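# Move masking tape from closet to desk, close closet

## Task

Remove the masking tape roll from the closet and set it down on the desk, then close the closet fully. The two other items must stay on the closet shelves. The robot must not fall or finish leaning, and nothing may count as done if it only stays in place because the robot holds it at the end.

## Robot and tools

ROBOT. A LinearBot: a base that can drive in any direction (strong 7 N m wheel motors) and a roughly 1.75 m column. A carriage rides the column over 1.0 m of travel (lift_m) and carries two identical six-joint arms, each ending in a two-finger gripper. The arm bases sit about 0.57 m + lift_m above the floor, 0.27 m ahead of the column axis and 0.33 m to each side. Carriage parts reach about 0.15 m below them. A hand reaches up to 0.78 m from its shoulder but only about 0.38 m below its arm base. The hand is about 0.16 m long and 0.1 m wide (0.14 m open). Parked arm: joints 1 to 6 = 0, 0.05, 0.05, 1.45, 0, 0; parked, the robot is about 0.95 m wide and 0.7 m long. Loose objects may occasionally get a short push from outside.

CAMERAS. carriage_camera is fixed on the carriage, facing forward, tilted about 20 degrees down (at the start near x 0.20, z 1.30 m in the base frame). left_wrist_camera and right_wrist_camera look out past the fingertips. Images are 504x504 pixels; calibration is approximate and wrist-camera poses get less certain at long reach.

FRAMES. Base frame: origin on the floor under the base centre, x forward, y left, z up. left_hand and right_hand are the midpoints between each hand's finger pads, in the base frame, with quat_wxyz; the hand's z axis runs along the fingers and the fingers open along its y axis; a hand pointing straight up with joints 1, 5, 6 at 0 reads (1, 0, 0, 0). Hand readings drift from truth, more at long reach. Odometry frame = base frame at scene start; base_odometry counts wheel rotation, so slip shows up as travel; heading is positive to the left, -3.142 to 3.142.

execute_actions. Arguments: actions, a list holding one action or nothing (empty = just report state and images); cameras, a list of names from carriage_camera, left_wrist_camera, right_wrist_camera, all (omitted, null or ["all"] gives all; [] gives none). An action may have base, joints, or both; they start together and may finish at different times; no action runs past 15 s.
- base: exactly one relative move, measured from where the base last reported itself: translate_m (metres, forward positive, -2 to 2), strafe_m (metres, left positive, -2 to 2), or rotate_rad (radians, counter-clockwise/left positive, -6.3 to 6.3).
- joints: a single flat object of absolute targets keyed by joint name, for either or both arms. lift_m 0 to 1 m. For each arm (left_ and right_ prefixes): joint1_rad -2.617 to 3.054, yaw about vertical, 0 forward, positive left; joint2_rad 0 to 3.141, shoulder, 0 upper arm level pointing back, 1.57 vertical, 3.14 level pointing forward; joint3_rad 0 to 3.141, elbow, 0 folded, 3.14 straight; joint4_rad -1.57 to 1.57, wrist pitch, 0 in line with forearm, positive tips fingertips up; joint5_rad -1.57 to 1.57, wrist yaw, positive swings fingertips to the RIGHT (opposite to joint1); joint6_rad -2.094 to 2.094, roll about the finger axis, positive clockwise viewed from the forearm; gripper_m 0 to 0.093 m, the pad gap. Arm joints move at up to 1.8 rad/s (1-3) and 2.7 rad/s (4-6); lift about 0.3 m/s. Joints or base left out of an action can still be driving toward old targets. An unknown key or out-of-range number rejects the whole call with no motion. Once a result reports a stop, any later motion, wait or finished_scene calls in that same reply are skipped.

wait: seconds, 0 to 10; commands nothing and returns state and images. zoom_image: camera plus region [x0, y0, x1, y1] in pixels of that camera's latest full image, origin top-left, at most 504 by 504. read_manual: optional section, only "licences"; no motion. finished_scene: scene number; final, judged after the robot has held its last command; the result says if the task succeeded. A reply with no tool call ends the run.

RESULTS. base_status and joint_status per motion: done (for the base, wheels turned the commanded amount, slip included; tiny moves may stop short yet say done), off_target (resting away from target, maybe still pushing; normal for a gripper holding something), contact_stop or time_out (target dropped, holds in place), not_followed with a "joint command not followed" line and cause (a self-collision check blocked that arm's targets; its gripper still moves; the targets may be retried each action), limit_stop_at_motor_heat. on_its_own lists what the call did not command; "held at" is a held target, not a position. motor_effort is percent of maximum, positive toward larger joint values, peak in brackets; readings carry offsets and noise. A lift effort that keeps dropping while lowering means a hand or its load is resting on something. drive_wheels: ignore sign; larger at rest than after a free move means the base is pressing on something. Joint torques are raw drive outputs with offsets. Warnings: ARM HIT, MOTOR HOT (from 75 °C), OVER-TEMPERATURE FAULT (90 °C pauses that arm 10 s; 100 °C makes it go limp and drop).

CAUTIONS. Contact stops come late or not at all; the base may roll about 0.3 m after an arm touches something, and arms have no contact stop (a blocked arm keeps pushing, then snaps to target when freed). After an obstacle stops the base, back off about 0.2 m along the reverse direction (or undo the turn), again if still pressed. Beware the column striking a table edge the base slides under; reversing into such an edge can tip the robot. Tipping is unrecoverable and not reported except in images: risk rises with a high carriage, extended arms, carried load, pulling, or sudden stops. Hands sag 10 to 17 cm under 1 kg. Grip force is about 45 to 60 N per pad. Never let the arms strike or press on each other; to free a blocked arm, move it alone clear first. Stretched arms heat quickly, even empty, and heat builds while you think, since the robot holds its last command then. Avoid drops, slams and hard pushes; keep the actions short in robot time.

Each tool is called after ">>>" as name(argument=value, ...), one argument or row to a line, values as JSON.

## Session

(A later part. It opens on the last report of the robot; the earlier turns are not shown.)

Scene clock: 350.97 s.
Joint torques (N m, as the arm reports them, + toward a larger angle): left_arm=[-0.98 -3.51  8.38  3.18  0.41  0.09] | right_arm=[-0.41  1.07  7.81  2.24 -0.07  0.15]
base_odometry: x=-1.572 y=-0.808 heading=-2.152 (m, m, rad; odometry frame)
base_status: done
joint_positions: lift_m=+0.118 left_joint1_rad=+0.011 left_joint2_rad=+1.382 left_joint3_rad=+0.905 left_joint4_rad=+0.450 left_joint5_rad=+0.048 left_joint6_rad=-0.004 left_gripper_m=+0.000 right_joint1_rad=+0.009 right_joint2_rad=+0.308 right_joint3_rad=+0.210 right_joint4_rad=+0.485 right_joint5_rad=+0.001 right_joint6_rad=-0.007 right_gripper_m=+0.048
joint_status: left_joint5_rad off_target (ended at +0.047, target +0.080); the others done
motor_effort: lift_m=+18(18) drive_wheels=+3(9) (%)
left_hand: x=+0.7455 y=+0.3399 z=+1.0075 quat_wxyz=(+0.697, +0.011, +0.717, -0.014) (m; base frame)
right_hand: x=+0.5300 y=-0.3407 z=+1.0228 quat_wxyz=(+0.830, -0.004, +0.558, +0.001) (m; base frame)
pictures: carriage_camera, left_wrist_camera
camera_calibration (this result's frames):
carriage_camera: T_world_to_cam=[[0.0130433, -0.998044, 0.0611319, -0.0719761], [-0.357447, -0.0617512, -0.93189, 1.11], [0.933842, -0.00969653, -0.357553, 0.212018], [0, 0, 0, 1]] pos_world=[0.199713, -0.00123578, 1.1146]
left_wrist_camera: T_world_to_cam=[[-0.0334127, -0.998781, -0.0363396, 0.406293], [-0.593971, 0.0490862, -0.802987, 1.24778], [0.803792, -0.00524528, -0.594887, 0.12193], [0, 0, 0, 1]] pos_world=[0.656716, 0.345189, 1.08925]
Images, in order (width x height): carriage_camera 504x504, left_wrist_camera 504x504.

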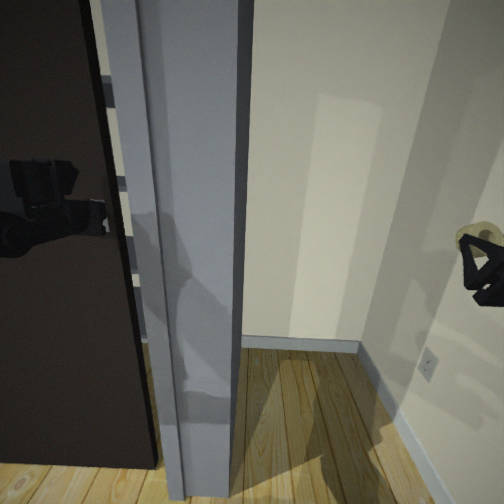

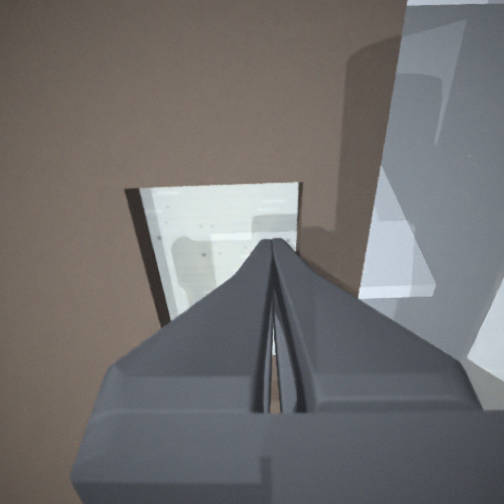

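>>> execute_actions(
  actions=[
    {"base":{"strafe_m":-0.05},"joints":{"left_joint1_rad":0.12,"left_joint2_rad":1.455,"left_joint3_rad":0.96,"left_joint5_rad":0.54}},
  ],
  cameras=["left_wrist_camera","carriage_camera"],
)

Scene clock: 359.07 s.
Joint torques (N m, as the arm reports them, + toward a larger angle): left_arm=[-0.67 -4.39  9.8   2.63  0.28  0.08] | right_arm=[-0.45  1.16  7.9   2.25 -0.06  0.13]
base_odometry: x=-1.614 y=-0.781 heading=-2.152 (m, m, rad; odometry frame)
base_status: done
joint_positions: lift_m=+0.118 left_joint1_rad=+0.127 left_joint2_rad=+1.435 left_joint3_rad=+0.932 left_joint4_rad=+0.490 left_joint5_rad=+0.522 left_joint6_rad=-0.003 left_gripper_m=+0.000 right_joint1_rad=+0.009 right_joint2_rad=+0.308 right_joint3_rad=+0.210 right_joint4_rad=+0.485 right_joint5_rad=+0.001 right_joint6_rad=-0.007 right_gripper_m=+0.048
joint_status: all done
motor_effort: lift_m=+18(18) drive_wheels=+2(8) (%)
left_hand: x=+0.7420 y=+0.3148 z=+1.0073 quat_wxyz=(+0.689, +0.136, +0.698, -0.142) (m; base frame)
right_hand: x=+0.5300 y=-0.3409 z=+1.0228 quat_wxyz=(+0.830, -0.004, +0.558, +0.000) (m; base frame)
pictures: carriage_camera, left_wrist_camera
camera_calibration (this result's frames):
carriage_camera: T_world_to_cam=[[0.0130433, -0.998044, 0.0611319, -0.0719761], [-0.357447, -0.0617512, -0.93189, 1.11], [0.933842, -0.00969653, -0.357553, 0.212018], [0, 0, 0, 1]] pos_world=[0.199713, -0.00123578, 1.1146]
left_wrist_camera: T_world_to_cam=[[-0.382015, -0.923621, -0.0314297, 0.611172], [-0.528502, 0.246238, -0.812436, 1.14562], [0.758123, -0.293753, -0.582202, 0.236374], [0, 0, 0, 1]] pos_world=[0.659742, 0.35183, 1.08757]
Images, in order (width x height): carriage_camera 504x504, left_wrist_camera 504x504.

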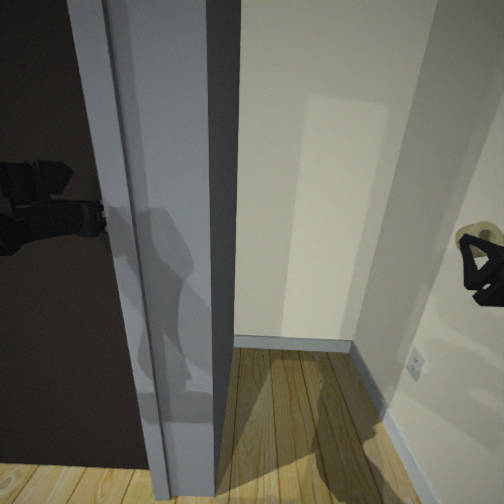

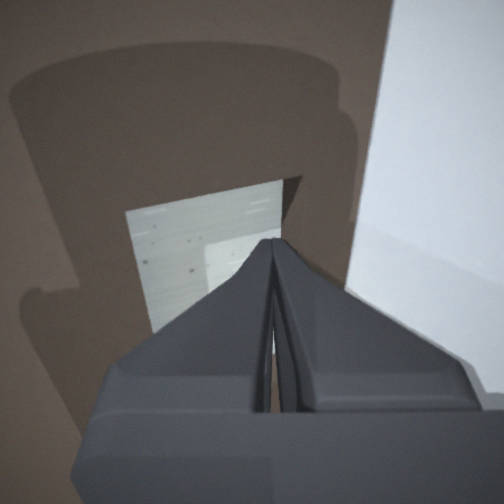

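>>> execute_actions(
  actions=[],
)

Scene clock: 375.83 s.
Joint torques (N m, as the arm reports them, + toward a larger angle): left_arm=[-0.66 -4.41  9.6   2.66  0.27  0.06] | right_arm=[-0.33  1.17  7.8   2.29 -0.05  0.11]
base_odometry: x=-1.614 y=-0.781 heading=-2.152 (m, m, rad; odometry frame)
base_status: done
joint_positions: lift_m=+0.118 left_joint1_rad=+0.127 left_joint2_rad=+1.435 left_joint3_rad=+0.932 left_joint4_rad=+0.490 left_joint5_rad=+0.522 left_joint6_rad=-0.003 left_gripper_m=+0.000 right_joint1_rad=+0.009 right_joint2_rad=+0.308 right_joint3_rad=+0.210 right_joint4_rad=+0.485 right_joint5_rad=+0.001 right_joint6_rad=-0.007 right_gripper_m=+0.048
joint_status: all done
motor_effort: lift_m=+18(18) drive_wheels=+2(8) (%)
left_hand: x=+0.7421 y=+0.3148 z=+1.0073 quat_wxyz=(+0.689, +0.136, +0.698, -0.141) (m; base frame)
right_hand: x=+0.5300 y=-0.3409 z=+1.0228 quat_wxyz=(+0.830, -0.004, +0.558, +0.000) (m; base frame)
pictures: carriage_camera, left_wrist_camera, right_wrist_camera
camera_calibration (this result's frames):
carriage_camera: T_world_to_cam=[[0.0130433, -0.998044, 0.0611319, -0.0719761], [-0.357447, -0.0617512, -0.93189, 1.11], [0.933842, -0.00969653, -0.357553, 0.212018], [0, 0, 0, 1]] pos_world=[0.199713, -0.00123578, 1.1146]
left_wrist_camera: T_world_to_cam=[[-0.381663, -0.923767, -0.0314341, 0.611026], [-0.528596, 0.24604, -0.812435, 1.14575], [0.758234, -0.29346, -0.582204, 0.236199], [0, 0, 0, 1]] pos_world=[0.659753, 0.351859, 1.08757]
right_wrist_camera: T_world_to_cam=[[0.033745, -0.998708, -0.0380014, -0.313341], [-0.250383, 0.0283626, -0.967731, 1.13821], [0.967559, 0.042171, -0.249102, -0.11599], [0, 0, 0, 1]] pos_world=[0.40779, -0.340328, 1.06068]
Images, in order (width x height): carriage_camera 504x504, left_wrist_camera 504x504, right_wrist_camera 504x504.

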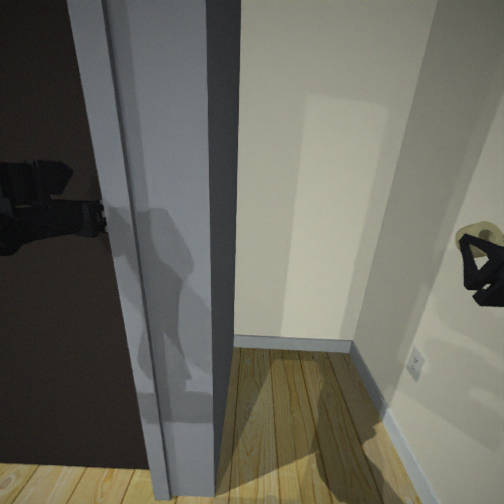

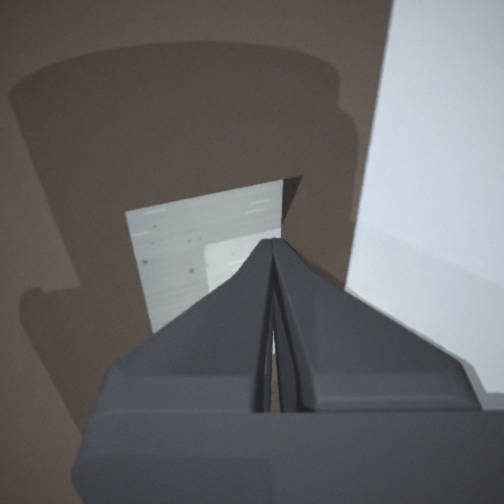

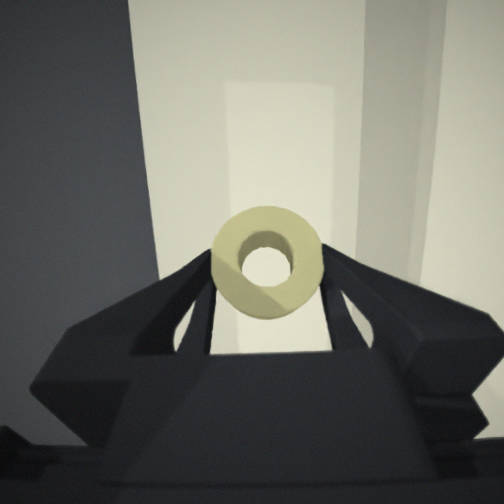

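>>> execute_actions(
  actions=[
    {"base": {"strafe_m": -0.02}, "joints": {"left_joint5_rad": 0.55}},
  ],
)

Scene clock: 377.90 s.
Joint torques (N m, as the arm reports them, + toward a larger angle): left_arm=[-3.59 -4.46  9.6   2.65  0.49  0.06] | right_arm=[-0.53  1.17  7.76  2.25 -0.04  0.15]
base_odometry: x=-1.631 y=-0.770 heading=-2.151 (m, m, rad; odometry frame)
base_status: done
joint_positions: lift_m=+0.118 left_joint1_rad=+0.160 left_joint2_rad=+1.435 left_joint3_rad=+0.932 left_joint4_rad=+0.486 left_joint5_rad=+0.516 left_joint6_rad=-0.003 left_gripper_m=+0.000 right_joint1_rad=+0.009 right_joint2_rad=+0.308 right_joint3_rad=+0.210 right_joint4_rad=+0.485 right_joint5_rad=+0.001 right_joint6_rad=-0.007 right_gripper_m=+0.048
joint_status: left_joint5_rad off_target (ended at +0.516, target +0.550)
motor_effort: lift_m=+18(18) drive_wheels=+3(9) (%)
left_hand: x=+0.7431 y=+0.3313 z=+1.0066 quat_wxyz=(+0.690, +0.122, +0.702, -0.128) (m; base frame)
right_hand: x=+0.5300 y=-0.3409 z=+1.0228 quat_wxyz=(+0.830, -0.004, +0.558, +0.000) (m; base frame)
pictures: carriage_camera, left_wrist_camera, right_wrist_camera
camera_calibration (this result's frames):
carriage_camera: T_world_to_cam=[[0.0130433, -0.998044, 0.0611319, -0.0719761], [-0.357447, -0.0617512, -0.93189, 1.11], [0.933842, -0.00969653, -0.357553, 0.212018], [0, 0, 0, 1]] pos_world=[0.199713, -0.00123578, 1.1146]
left_wrist_camera: T_world_to_cam=[[-0.34446, -0.938309, -0.0303942, 0.60271], [-0.540372, 0.224641, -0.810885, 1.15599], [0.767688, -0.262893, -0.584416, 0.224888], [0, 0, 0, 1]] pos_world=[0.659633, 0.364965, 1.08712]
right_wrist_camera: T_world_to_cam=[[0.033745, -0.998708, -0.0380014, -0.313341], [-0.250383, 0.0283626, -0.967731, 1.13821], [0.967559, 0.042171, -0.249102, -0.11599], [0, 0, 0, 1]] pos_world=[0.40779, -0.340328, 1.06068]
Images, in order (width x height): carriage_camera 504x504, left_wrist_camera 504x504, right_wrist_camera 504x504.

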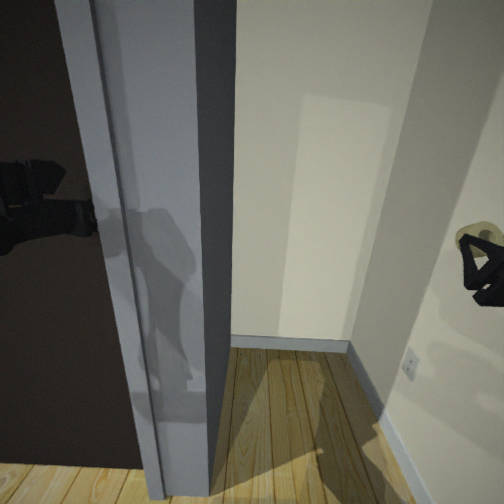

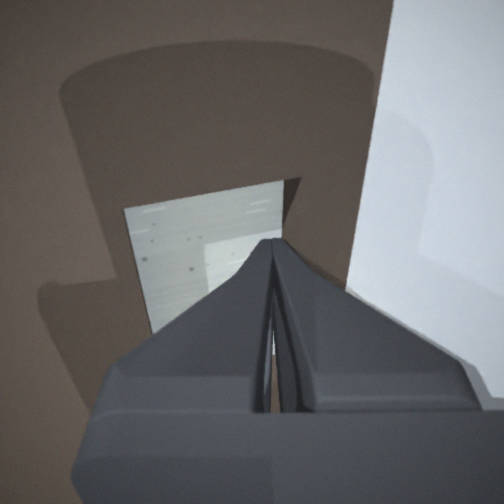

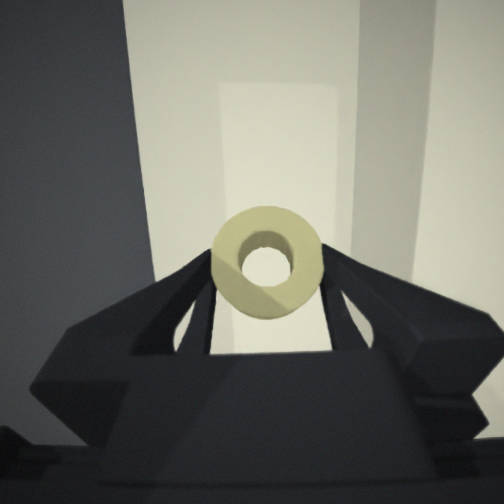

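>>> execute_actions(
  actions=[
    {"joints": {"left_joint1_rad": 0.19, "left_joint5_rad": 0.51}},
  ],
  cameras=["left_wrist_camera"],
)

>>> execute_actions(
  actions=[
    {"base": {"translate_m": -0.12}, "joints": {"left_joint5_rad": 0.51}},
  ],
  cameras=["left_wrist_camera"],
)

Scene clock: 381.60 s.
Joint torques (N m, as the arm reports them, + toward a larger angle): left_arm=[ 0.89 -4.36  9.62  2.6  -0.24  0.07] | right_arm=[-0.33  1.14  7.64  2.22 -0.04  0.1 ]
base_odometry: x=-1.631 y=-0.770 heading=-2.151 (m, m, rad; odometry frame)
base_status: not commanded
joint_positions: lift_m=+0.118 left_joint1_rad=+0.181 left_joint2_rad=+1.435 left_joint3_rad=+0.932 left_joint4_rad=+0.490 left_joint5_rad=+0.537 left_joint6_rad=-0.003 left_gripper_m=+0.000 right_joint1_rad=+0.009 right_joint2_rad=+0.308 right_joint3_rad=+0.210 right_joint4_rad=+0.485 right_joint5_rad=+0.001 right_joint6_rad=-0.007 right_gripper_m=+0.048
joint_status: left_joint5_rad off_target (ended at +0.537, target +0.510); the others done
motor_effort: lift_m=+18(18) drive_wheels=+2(3) (%)
left_hand: x=+0.7420 y=+0.3371 z=+1.0073 quat_wxyz=(+0.691, +0.123, +0.700, -0.128) (m; base frame)
right_hand: x=+0.5300 y=-0.3409 z=+1.0228 quat_wxyz=(+0.830, -0.004, +0.558, +0.000) (m; base frame)
pictures: left_wrist_camera
camera_calibration (this result's frames):
left_wrist_camera: T_world_to_cam=[[-0.345437, -0.937908, -0.0316468, 0.609675], [-0.537631, 0.225427, -0.812487, 1.15398], [0.769172, -0.263648, -0.58212, 0.224513], [0, 0, 0, 1]] pos_world=[0.658331, 0.370873, 1.08758]
Images, in order (width x height): left_wrist_camera 504x504.

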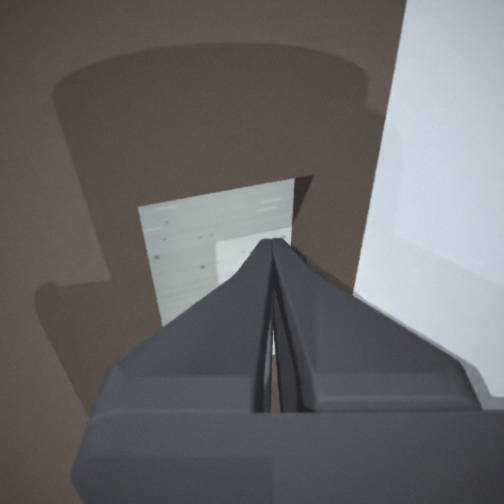

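Scene clock: 383.30 s.
Joint torques (N m, as the arm reports them, + toward a larger angle): left_arm=[ 0.83 -5.28  9.66  2.51 -0.05  0.1 ] | right_arm=[-0.4   1.22  7.82  2.27 -0.04  0.12]
base_odometry: x=-1.566 y=-0.669 heading=-2.151 (m, m, rad; odometry frame)
base_status: done
joint_positions: lift_m=+0.118 left_joint1_rad=+0.181 left_joint2_rad=+1.444 left_joint3_rad=+0.932 left_joint4_rad=+0.500 left_joint5_rad=+0.520 left_joint6_rad=-0.003 left_gripper_m=+0.000 right_joint1_rad=+0.009 right_joint2_rad=+0.308 right_joint3_rad=+0.210 right_joint4_rad=+0.486 right_joint5_rad=+0.001 right_joint6_rad=-0.007 right_gripper_m=+0.048
joint_status: all done
motor_effort: lift_m=+18(18) drive_wheels=-1(8) (%)
left_hand: x=+0.7449 y=+0.3402 z=+1.0054 quat_wxyz=(+0.693, +0.117, +0.701, -0.122) (m; base frame)
right_hand: x=+0.5299 y=-0.3409 z=+1.0229 quat_wxyz=(+0.830, -0.004, +0.558, +0.000) (m; base frame)
pictures: left_wrist_camera
camera_calibration (this result's frames):
left_wrist_camera: T_world_to_cam=[[-0.329625, -0.943562, -0.0322138, 0.604197], [-0.540762, 0.21666, -0.812794, 1.15891], [0.773902, -0.250497, -0.581659, 0.213522], [0, 0, 0, 1]] pos_world=[0.660608, 0.372495, 1.08562]
Images, in order (width x height): left_wrist_camera 504x504.

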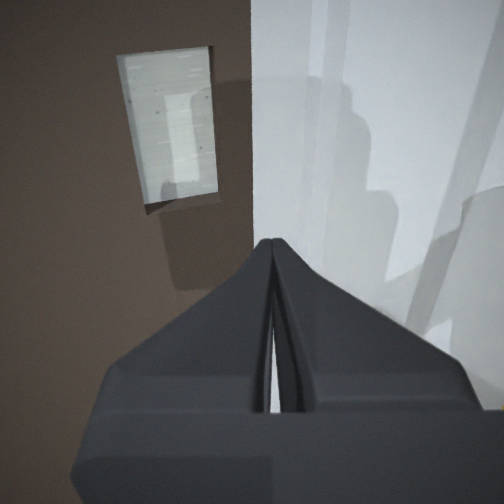

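>>> execute_actions(
  actions=[
    {"base": {"translate_m": -0.65}, "joints": {"left_joint1_rad": 0, "left_joint2_rad": 0.05, "left_joint3_rad": 0.05, "left_joint4_rad": 1.45, "left_joint5_rad": 0, "left_joint6_rad": 0, "lift_m": 0.36}},
  ],
)

Scene clock: 398.10 s.
Joint torques (N m, as the arm reports them, + toward a larger angle): left_arm=[ 0.11  2.66  3.99 -0.11 -0.05  0.07] | right_arm=[-0.44  1.26  8.04  2.2  -0.07  0.09]
base_odometry: x=-1.209 y=-0.126 heading=-2.152 (m, m, rad; odometry frame)
base_status: done
joint_positions: lift_m=+0.360 left_joint1_rad=+0.000 left_joint2_rad=+0.060 left_joint3_rad=+0.075 left_joint4_rad=+1.450 left_joint5_rad=+0.008 left_joint6_rad=-0.003 left_gripper_m=+0.000 right_joint1_rad=+0.009 right_joint2_rad=+0.308 right_joint3_rad=+0.205 right_joint4_rad=+0.489 right_joint5_rad=+0.001 right_joint6_rad=-0.007 right_gripper_m=+0.048
joint_status: all done
motor_effort: lift_m=+18(23) drive_wheels=+0(9) (%)
left_hand: x=+0.3106 y=+0.3414 z=+1.3802 quat_wxyz=(+0.999, +0.004, +0.053, -0.002) (m; base frame)
right_hand: x=+0.5302 y=-0.3409 z=+1.2634 quat_wxyz=(+0.830, -0.004, +0.558, +0.000) (m; base frame)
pictures: carriage_camera, left_wrist_camera, right_wrist_camera
camera_calibration (this result's frames):
carriage_camera: T_world_to_cam=[[0.0130433, -0.998044, 0.0611319, -0.0867737], [-0.357447, -0.0617512, -0.93189, 1.33557], [0.933842, -0.00969653, -0.357553, 0.298568], [0, 0, 0, 1]] pos_world=[0.199713, -0.00123578, 1.35666]
left_wrist_camera: T_world_to_cam=[[0.0374709, -0.999262, -0.00844788, 0.346492], [0.753805, 0.0338145, -0.656228, 0.672667], [0.656029, 0.0182214, 0.754516, -1.1313], [0, 0, 0, 1]] pos_world=[0.222124, 0.344105, 1.29794]
right_wrist_camera: T_world_to_cam=[[0.033716, -0.998708, -0.0380206, -0.304163], [-0.251121, 0.0283563, -0.96754, 1.3713], [0.967368, 0.0421693, -0.249841, -0.0552485], [0, 0, 0, 1]] pos_world=[0.408064, -0.340325, 1.30142]
Images, in order (width x height): carriage_camera 504x504, left_wrist_camera 504x504, right_wrist_camera 504x504.

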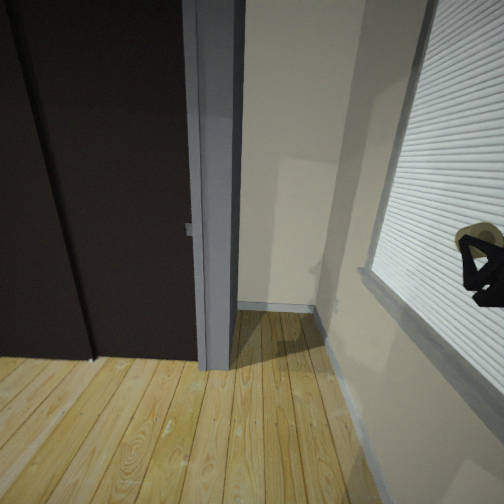

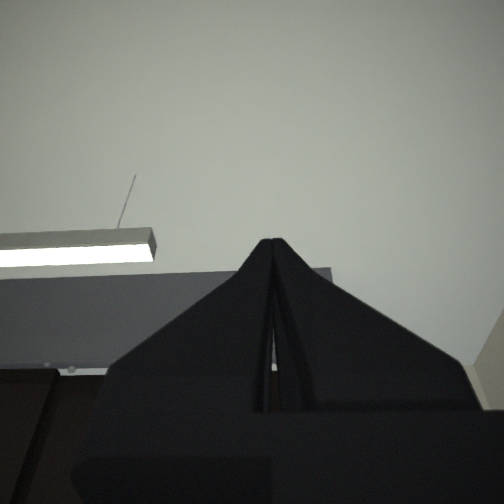

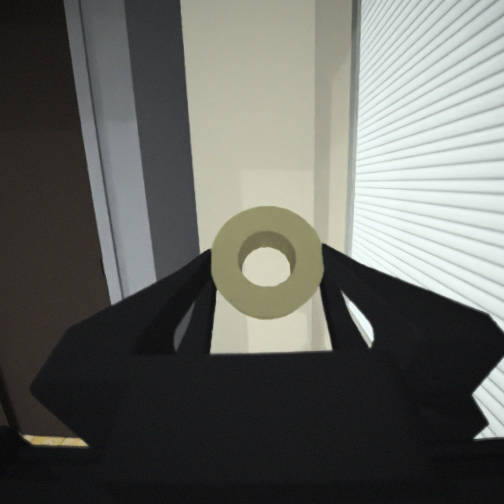

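>>> execute_actions(
  actions=[
    {"base": {"rotate_rad": 0.75}},
  ],
  cameras=["carriage_camera"],
)

Scene clock: 405.03 s.
Joint torques (N m, as the arm reports them, + toward a larger angle): left_arm=[-0.05  2.63  3.95 -0.11 -0.03  0.09] | right_arm=[-0.4   1.17  8.31  2.19 -0.03  0.07]
base_odometry: x=-1.209 y=-0.126 heading=-1.402 (m, m, rad; odometry frame)
base_status: done
joint_positions: lift_m=+0.360 left_joint1_rad=+0.000 left_joint2_rad=+0.060 left_joint3_rad=+0.075 left_joint4_rad=+1.450 left_joint5_rad=+0.007 left_joint6_rad=-0.003 left_gripper_m=+0.000 right_joint1_rad=+0.009 right_joint2_rad=+0.308 right_joint3_rad=+0.205 right_joint4_rad=+0.489 right_joint5_rad=+0.001 right_joint6_rad=-0.007 right_gripper_m=+0.048
joint_status: not commanded
motor_effort: lift_m=+18(18) drive_wheels=+5(11) (%)
left_hand: x=+0.3106 y=+0.3416 z=+1.3802 quat_wxyz=(+0.999, +0.004, +0.053, -0.002) (m; base frame)
right_hand: x=+0.5302 y=-0.3409 z=+1.2634 quat_wxyz=(+0.830, -0.004, +0.558, +0.000) (m; base frame)
pictures: carriage_camera
camera_calibration (this result's frames):
carriage_camera: T_world_to_cam=[[0.0130433, -0.998044, 0.0611319, -0.0867734], [-0.357447, -0.0617512, -0.93189, 1.33557], [0.933842, -0.00969653, -0.357553, 0.298566], [0, 0, 0, 1]] pos_world=[0.199713, -0.00123578, 1.35666]
Images, in order (width x height): carriage_camera 504x504.

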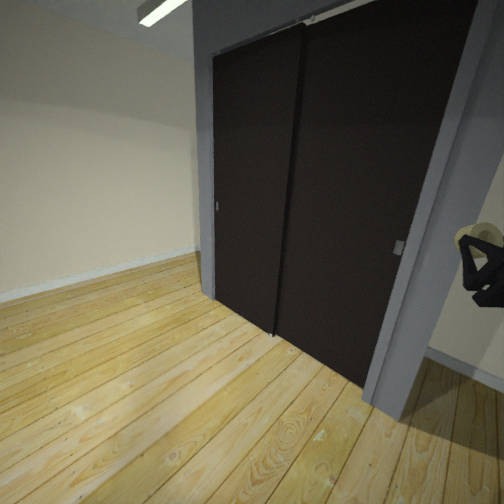

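>>> zoom_image(
  camera="carriage_camera",
  region=[190, 170, 250, 310],
)

>>> zoom_image(
  camera="carriage_camera",
  region=[190, 0, 370, 100],
)

Region (190, 170, 250, 310) of carriage_camera's 504x504 image, scaled by 3.600, with more detail than that image has; it fills the left 216 columns of this view, and the rest is white.

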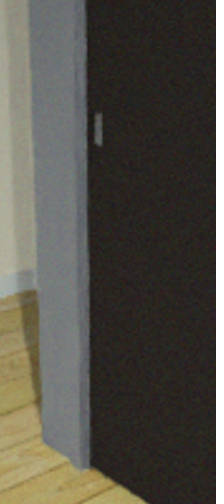

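Region (190, 0, 370, 100) of carriage_camera's 504x504 image, scaled by 2.800, with more detail than that image has.

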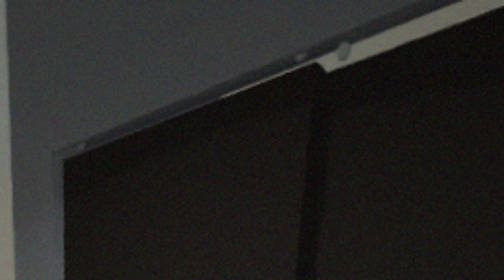

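Both doors look closed. Now turn to find the desk.

>>> execute_actions(
  actions=[
    {"base": {"rotate_rad": 2.39}},
  ],
  cameras=["carriage_camera", "right_wrist_camera"],
)

Scene clock: 413.27 s.
Joint torques (N m, as the arm reports them, + toward a larger angle): left_arm=[ 0.01  2.67  4.11 -0.11 -0.01  0.07] | right_arm=[-0.47  1.14  8.02  2.27 -0.08  0.11]
base_odometry: x=-1.209 y=-0.126 heading=+0.987 (m, m, rad; odometry frame)
base_status: done
joint_positions: lift_m=+0.360 left_joint1_rad=+0.000 left_joint2_rad=+0.060 left_joint3_rad=+0.075 left_joint4_rad=+1.449 left_joint5_rad=+0.006 left_joint6_rad=-0.003 left_gripper_m=+0.000 right_joint1_rad=+0.009 right_joint2_rad=+0.308 right_joint3_rad=+0.205 right_joint4_rad=+0.488 right_joint5_rad=+0.001 right_joint6_rad=-0.007 right_gripper_m=+0.049
joint_status: not commanded
motor_effort: lift_m=+18(18) drive_wheels=+5(12) (%)
left_hand: x=+0.3108 y=+0.3418 z=+1.3801 quat_wxyz=(+0.999, +0.003, +0.053, -0.002) (m; base frame)
right_hand: x=+0.5303 y=-0.3409 z=+1.2631 quat_wxyz=(+0.829, -0.004, +0.559, +0.000) (m; base frame)
pictures: carriage_camera, right_wrist_camera
camera_calibration (this result's frames):
carriage_camera: T_world_to_cam=[[0.0130433, -0.998044, 0.0611319, -0.0867734], [-0.357447, -0.0617512, -0.93189, 1.33557], [0.933842, -0.00969653, -0.357553, 0.298566], [0, 0, 0, 1]] pos_world=[0.199713, -0.00123578, 1.35666]
right_wrist_camera: T_world_to_cam=[[0.0336579, -0.998708, -0.0380589, -0.304101], [-0.252597, 0.0283436, -0.967156, 1.37129], [0.966986, 0.042166, -0.251317, -0.0534068], [0, 0, 0, 1]] pos_world=[0.408264, -0.340324, 1.30126]
Images, in order (width x height): carriage_camera 504x504, right_wrist_camera 504x504.

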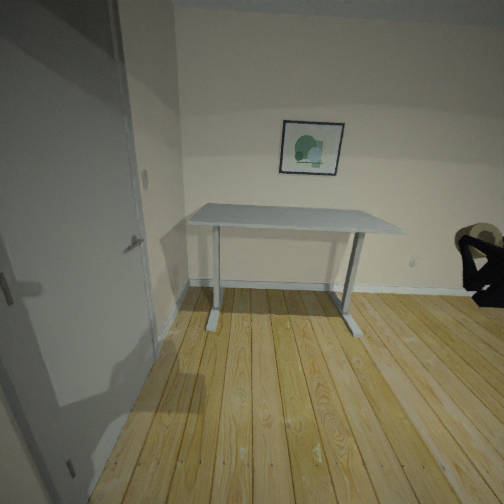

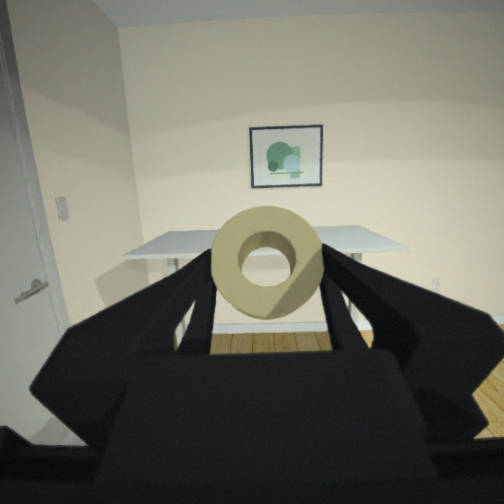

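>>> zoom_image(
  camera="carriage_camera",
  region=[110, 190, 430, 350],
)

Region (110, 190, 430, 350) of carriage_camera's 504x504 image, scaled by 1.575, with more detail than that image has.

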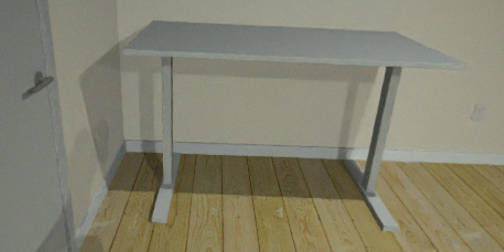

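>>> zoom_image(
  camera="carriage_camera",
  region=[100, 215, 180, 275],
)

Region (100, 215, 180, 275) of carriage_camera's 504x504 image, scaled by 6.300, with more detail than that image has; it fills the top 378 rows of this view, and the rest is white.

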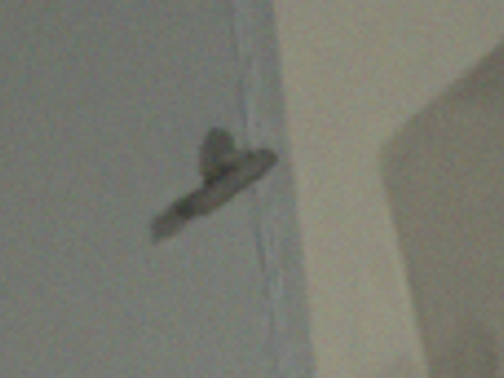

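>>> execute_actions(
  actions=[
    {"base": {"translate_m": 1.2}, "joints": {"right_joint2_rad": 1.7, "right_joint3_rad": 1.07, "right_joint4_rad": 0.03, "lift_m": 0.37}},
  ],
  cameras=["carriage_camera", "right_wrist_camera"],
)

Scene clock: 445.63 s.
Joint torques (N m, as the arm reports them, + toward a larger angle): left_arm=[ 0.1   2.74  4.56 -0.09  0.    0.07] | right_arm=[ -0.36 -10.31  10.47   2.46  -0.05   0.09]
base_odometry: x=-0.550 y=+0.877 heading=+0.989 (m, m, rad; odometry frame)
base_status: done
joint_positions: lift_m=+0.370 left_joint1_rad=+0.000 left_joint2_rad=+0.059 left_joint3_rad=+0.068 left_joint4_rad=+1.450 left_joint5_rad=+0.006 left_joint6_rad=-0.003 left_gripper_m=+0.000 right_joint1_rad=+0.009 right_joint2_rad=+1.703 right_joint3_rad=+1.049 right_joint4_rad=+0.013 right_joint5_rad=+0.001 right_joint6_rad=-0.007 right_gripper_m=+0.049
joint_status: all done
motor_effort: lift_m=+18(21) drive_wheels=-5(17) (%)
left_hand: x=+0.3127 y=+0.3418 z=+1.3882 quat_wxyz=(+0.998, +0.003, +0.056, -0.002) (m; base frame)
right_hand: x=+0.7670 y=-0.3388 z=+1.0794 quat_wxyz=(+0.448, -0.007, +0.894, +0.000) (m; base frame)
pictures: carriage_camera, right_wrist_camera
camera_calibration (this result's frames):
carriage_camera: T_world_to_cam=[[0.0130433, -0.998044, 0.0611319, -0.0873831], [-0.357447, -0.0617512, -0.93189, 1.34486], [0.933842, -0.00969653, -0.357553, 0.302132], [0, 0, 0, 1]] pos_world=[0.199713, -0.00123578, 1.36663]
right_wrist_camera: T_world_to_cam=[[-0.0109653, -0.999092, -0.0411806, -0.279563], [-0.958086, 0.0222877, -0.285613, 1.05676], [0.286271, 0.0363227, -0.95746, 0.953842], [0, 0, 0, 1]] pos_world=[0.73634, -0.337507, 1.20358]
Images, in order (width x height): carriage_camera 504x504, right_wrist_camera 504x504.

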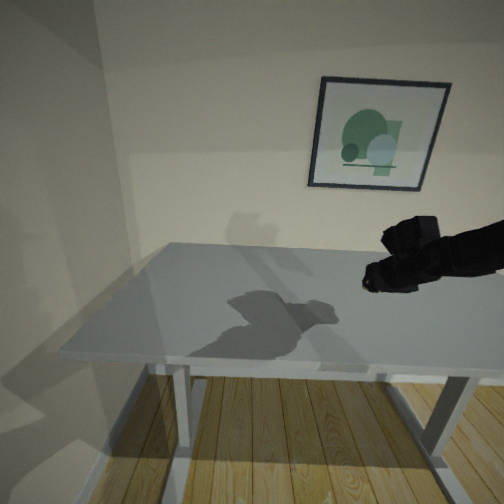

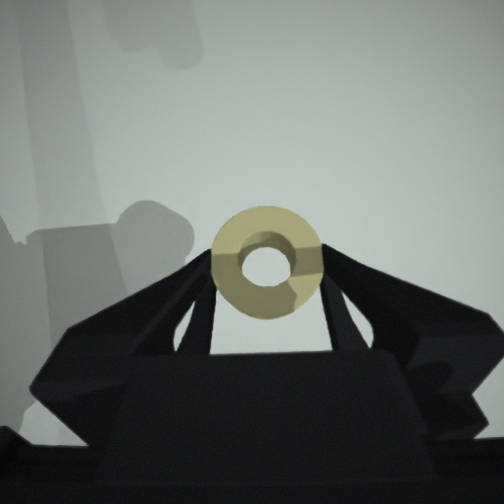

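>>> zoom_image(
  camera="carriage_camera",
  region=[40, 230, 240, 390],
)

>>> zoom_image(
  camera="carriage_camera",
  region=[304, 230, 504, 390],
)

Region (40, 230, 240, 390) of carriage_camera's 504x504 image, scaled by 2.520, with more detail than that image has; it fills the top 403 rows of this view, and the rest is white.

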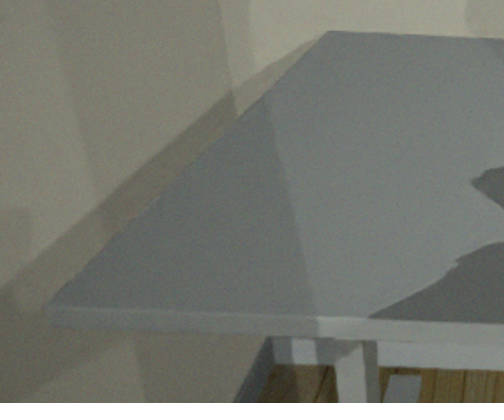

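Region (304, 230, 504, 390) of carriage_camera's 504x504 image, scaled by 2.520, with more detail than that image has; it fills the top 403 rows of this view, and the rest is white.

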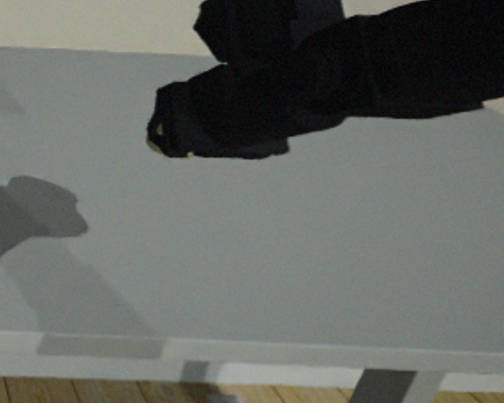

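>>> execute_actions(
  actions=[
    {"base": {"translate_m": 0.05}, "joints": {"lift_m": 0.295}},
  ],
  cameras=["carriage_camera", "right_wrist_camera"],
)

Scene clock: 459.53 s.
Joint torques (N m, as the arm reports them, + toward a larger angle): left_arm=[-0.1   2.68  4.63 -0.11  0.02  0.07] | right_arm=[ -0.4  -10.43   9.92   2.4   -0.06   0.11]
base_odometry: x=-0.523 y=+0.919 heading=+0.990 (m, m, rad; odometry frame)
base_status: done
joint_positions: lift_m=+0.295 left_joint1_rad=+0.000 left_joint2_rad=+0.059 left_joint3_rad=+0.066 left_joint4_rad=+1.451 left_joint5_rad=+0.005 left_joint6_rad=-0.003 left_gripper_m=+0.000 right_joint1_rad=+0.006 right_joint2_rad=+1.703 right_joint3_rad=+1.055 right_joint4_rad=+0.014 right_joint5_rad=+0.001 right_joint6_rad=-0.007 right_gripper_m=+0.049
joint_status: all done
motor_effort: lift_m=+19(17) drive_wheels=+6(11) (%)
left_hand: x=+0.3128 y=+0.3420 z=+1.3127 quat_wxyz=(+0.998, +0.002, +0.056, -0.002) (m; base frame)
right_hand: x=+0.7686 y=-0.3401 z=+1.0073 quat_wxyz=(+0.452, -0.006, +0.892, -0.001) (m; base frame)
pictures: carriage_camera, right_wrist_camera
camera_calibration (this result's frames):
carriage_camera: T_world_to_cam=[[0.0130433, -0.998044, 0.0611319, -0.082794], [-0.357447, -0.0617512, -0.93189, 1.27491], [0.933842, -0.00969653, -0.357553, 0.275291], [0, 0, 0, 1]] pos_world=[0.199713, -0.00123578, 1.29156]
right_wrist_camera: T_world_to_cam=[[-0.0133342, -0.999057, -0.0413212, -0.28182], [-0.955928, 0.0248584, -0.292548, 1.04394], [0.293299, 0.0355992, -0.955358, 0.876603], [0, 0, 0, 1]] pos_world=[0.737066, -0.338711, 1.13123]
Images, in order (width x height): carriage_camera 504x504, right_wrist_camera 504x504.

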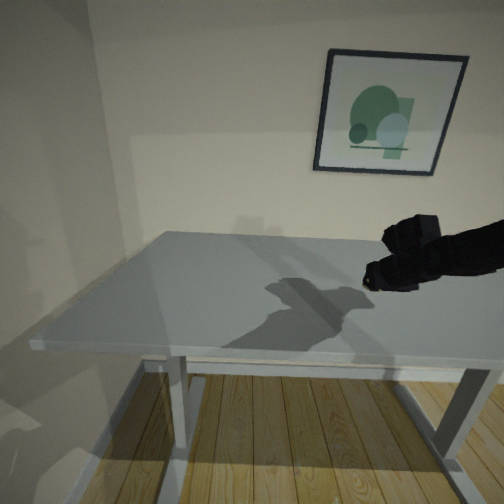

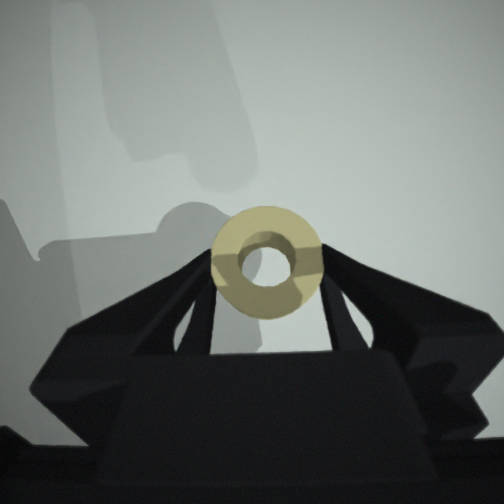

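>>> execute_actions(
  actions=[
    {"joints": {"lift_m": 0.268}},
  ],
  cameras=["right_wrist_camera"],
)

Scene clock: 465.23 s.
Joint torques (N m, as the arm reports them, + toward a larger angle): left_arm=[ 0.    2.78  4.91 -0.1   0.01  0.09] | right_arm=[ -0.26 -10.59   9.94   2.43  -0.04   0.09]
base_odometry: x=-0.523 y=+0.919 heading=+0.990 (m, m, rad; odometry frame)
base_status: not commanded
joint_positions: lift_m=+0.268 left_joint1_rad=+0.000 left_joint2_rad=+0.059 left_joint3_rad=+0.063 left_joint4_rad=+1.450 left_joint5_rad=+0.004 left_joint6_rad=-0.003 left_gripper_m=+0.000 right_joint1_rad=+0.006 right_joint2_rad=+1.705 right_joint3_rad=+1.055 right_joint4_rad=+0.014 right_joint5_rad=+0.001 right_joint6_rad=-0.007 right_gripper_m=+0.049
joint_status: all done
motor_effort: lift_m=+19(21) drive_wheels=-5(6) (%)
left_hand: x=+0.3138 y=+0.3421 z=+1.2849 quat_wxyz=(+0.998, +0.002, +0.058, -0.002) (m; base frame)
right_hand: x=+0.7686 y=-0.3401 z=+0.9790 quat_wxyz=(+0.450, -0.006, +0.893, -0.001) (m; base frame)
pictures: right_wrist_camera
camera_calibration (this result's frames):
right_wrist_camera: T_world_to_cam=[[-0.0134445, -0.999058, -0.0412696, -0.282952], [-0.956706, 0.0248538, -0.289994, 1.03381], [0.290747, 0.0355841, -0.956138, 0.852334], [0, 0, 0, 1]] pos_world=[0.737439, -0.338709, 1.10307]
Images, in order (width x height): right_wrist_camera 504x504.

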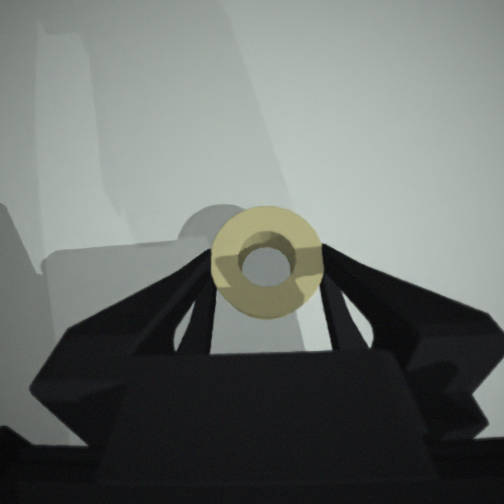

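>>> execute_actions(
  actions=[
    {"joints": {"lift_m": 0.255}},
  ],
  cameras=["right_wrist_camera"],
)

Scene clock: 469.10 s.
Joint torques (N m, as the arm reports them, + toward a larger angle): left_arm=[ 0.03  2.84  4.81 -0.1   0.    0.05] | right_arm=[ -0.11 -10.44   9.6    2.16  -0.05   0.09]
base_odometry: x=-0.523 y=+0.919 heading=+0.990 (m, m, rad; odometry frame)
base_status: not commanded
joint_positions: lift_m=+0.255 left_joint1_rad=+0.000 left_joint2_rad=+0.059 left_joint3_rad=+0.063 left_joint4_rad=+1.450 left_joint5_rad=+0.004 left_joint6_rad=-0.003 left_gripper_m=+0.000 right_joint1_rad=+0.006 right_joint2_rad=+1.704 right_joint3_rad=+1.058 right_joint4_rad=+0.044 right_joint5_rad=+0.001 right_joint6_rad=-0.007 right_gripper_m=+0.049
joint_status: all done
motor_effort: lift_m=+19(23) drive_wheels=-5(6) (%)
left_hand: x=+0.3139 y=+0.3421 z=+1.2719 quat_wxyz=(+0.998, +0.002, +0.058, -0.002) (m; base frame)
right_hand: x=+0.7736 y=-0.3401 z=+0.9740 quat_wxyz=(+0.466, -0.006, +0.885, -0.001) (m; base frame)
pictures: right_wrist_camera
camera_calibration (this result's frames):
right_wrist_camera: T_world_to_cam=[[-0.0120165, -0.999049, -0.0419096, -0.283545], [-0.946188, 0.024916, -0.322658, 1.06074], [0.323395, 0.0357772, -0.945587, 0.810578], [0, 0, 0, 1]] pos_world=[0.738119, -0.338705, 1.09685]
Images, in order (width x height): right_wrist_camera 504x504.

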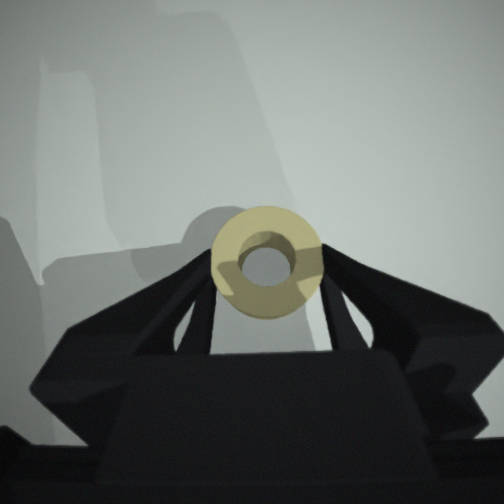

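Contact made (wrist deflected). Release.

>>> execute_actions(
  actions=[
    {"joints": {"right_gripper_m": 0.085}},
  ],
  cameras=["right_wrist_camera"],
)

>>> execute_actions(
  actions=[
    {"joints": {"lift_m": 0.33}},
  ],
  cameras=["carriage_camera", "right_wrist_camera"],
)

Scene clock: 472.50 s.
Joint torques (N m, as the arm reports them, + toward a larger angle): left_arm=[-0.05  2.77  4.88 -0.08 -0.01  0.08] | right_arm=[ -0.24 -10.58   9.52   2.22  -0.07   0.14]
base_odometry: x=-0.523 y=+0.919 heading=+0.990 (m, m, rad; odometry frame)
base_status: not commanded
joint_positions: lift_m=+0.255 left_joint1_rad=+0.000 left_joint2_rad=+0.059 left_joint3_rad=+0.063 left_joint4_rad=+1.450 left_joint5_rad=+0.004 left_joint6_rad=-0.003 left_gripper_m=+0.000 right_joint1_rad=+0.006 right_joint2_rad=+1.704 right_joint3_rad=+1.058 right_joint4_rad=+0.035 right_joint5_rad=+0.001 right_joint6_rad=-0.007 right_gripper_m=+0.085
joint_status: all done
motor_effort: lift_m=+19(19) drive_wheels=+6(6) (%)
left_hand: x=+0.3139 y=+0.3421 z=+1.2719 quat_wxyz=(+0.998, +0.002, +0.058, -0.002) (m; base frame)
right_hand: x=+0.7723 y=-0.3401 z=+0.9722 quat_wxyz=(+0.462, -0.006, +0.887, -0.001) (m; base frame)
pictures: right_wrist_camera
camera_calibration (this result's frames):
right_wrist_camera: T_world_to_cam=[[-0.0123835, -0.999051, -0.0417507, -0.283513], [-0.948982, 0.0248994, -0.314345, 1.05308], [0.315087, 0.035728, -0.94839, 0.818424], [0, 0, 0, 1]] pos_world=[0.737969, -0.338705, 1.09538]
Images, in order (width x height): right_wrist_camera 504x504.

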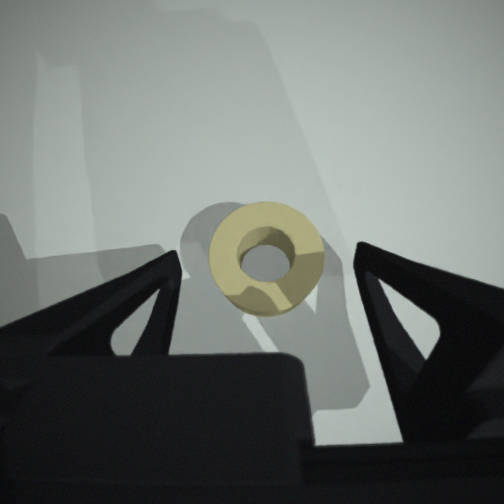

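Scene clock: 473.33 s.
Joint torques (N m, as the arm reports them, + toward a larger angle): left_arm=[ 0.08  2.78  4.91 -0.1   0.01  0.06] | right_arm=[ -0.17 -10.65   9.53   2.26  -0.02   0.12]
base_odometry: x=-0.523 y=+0.919 heading=+0.990 (m, m, rad; odometry frame)
base_status: not commanded
joint_positions: lift_m=+0.330 left_joint1_rad=+0.000 left_joint2_rad=+0.059 left_joint3_rad=+0.063 left_joint4_rad=+1.450 left_joint5_rad=+0.004 left_joint6_rad=-0.003 left_gripper_m=+0.000 right_joint1_rad=+0.006 right_joint2_rad=+1.704 right_joint3_rad=+1.058 right_joint4_rad=+0.029 right_joint5_rad=+0.001 right_joint6_rad=-0.007 right_gripper_m=+0.085
joint_status: all done
motor_effort: lift_m=+18(18) drive_wheels=+6(6) (%)
left_hand: x=+0.3139 y=+0.3421 z=+1.3470 quat_wxyz=(+0.998, +0.002, +0.058, -0.002) (m; base frame)
right_hand: x=+0.7714 y=-0.3401 z=+1.0458 quat_wxyz=(+0.459, -0.006, +0.889, -0.001) (m; base frame)
pictures: carriage_camera, right_wrist_camera
camera_calibration (this result's frames):
carriage_camera: T_world_to_cam=[[0.0130433, -0.998044, 0.0611319, -0.0849415], [-0.357447, -0.0617512, -0.93189, 1.30764], [0.933842, -0.00969653, -0.357553, 0.287852], [0, 0, 0, 1]] pos_world=[0.199713, -0.00123578, 1.32669]
right_wrist_camera: T_world_to_cam=[[-0.0126697, -0.999053, -0.0416242, -0.280367], [-0.951118, 0.0248868, -0.307823, 1.07018], [0.308567, 0.0356895, -0.950533, 0.895796], [0, 0, 0, 1]] pos_world=[0.737905, -0.338706, 1.16924]
Images, in order (width x height): carriage_camera 504x504, right_wrist_camera 504x504.

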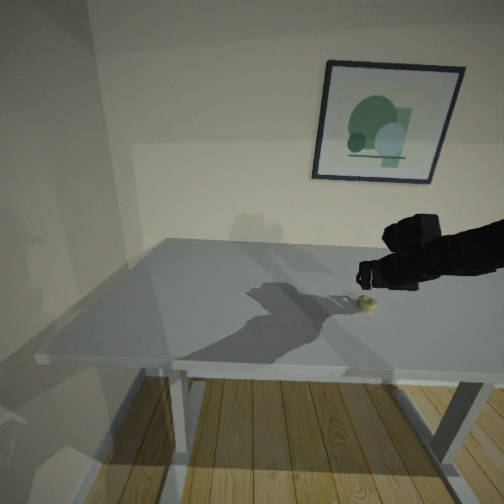

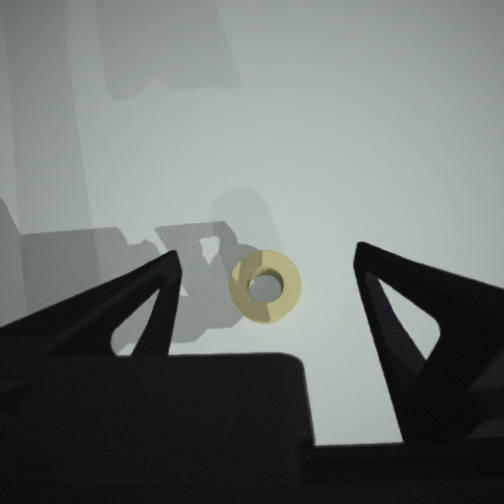

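The tape is resting on the desk and both doors were verified shut.

>>> finished_scene(
  scene=2,
)

The scene is finished: the task was done.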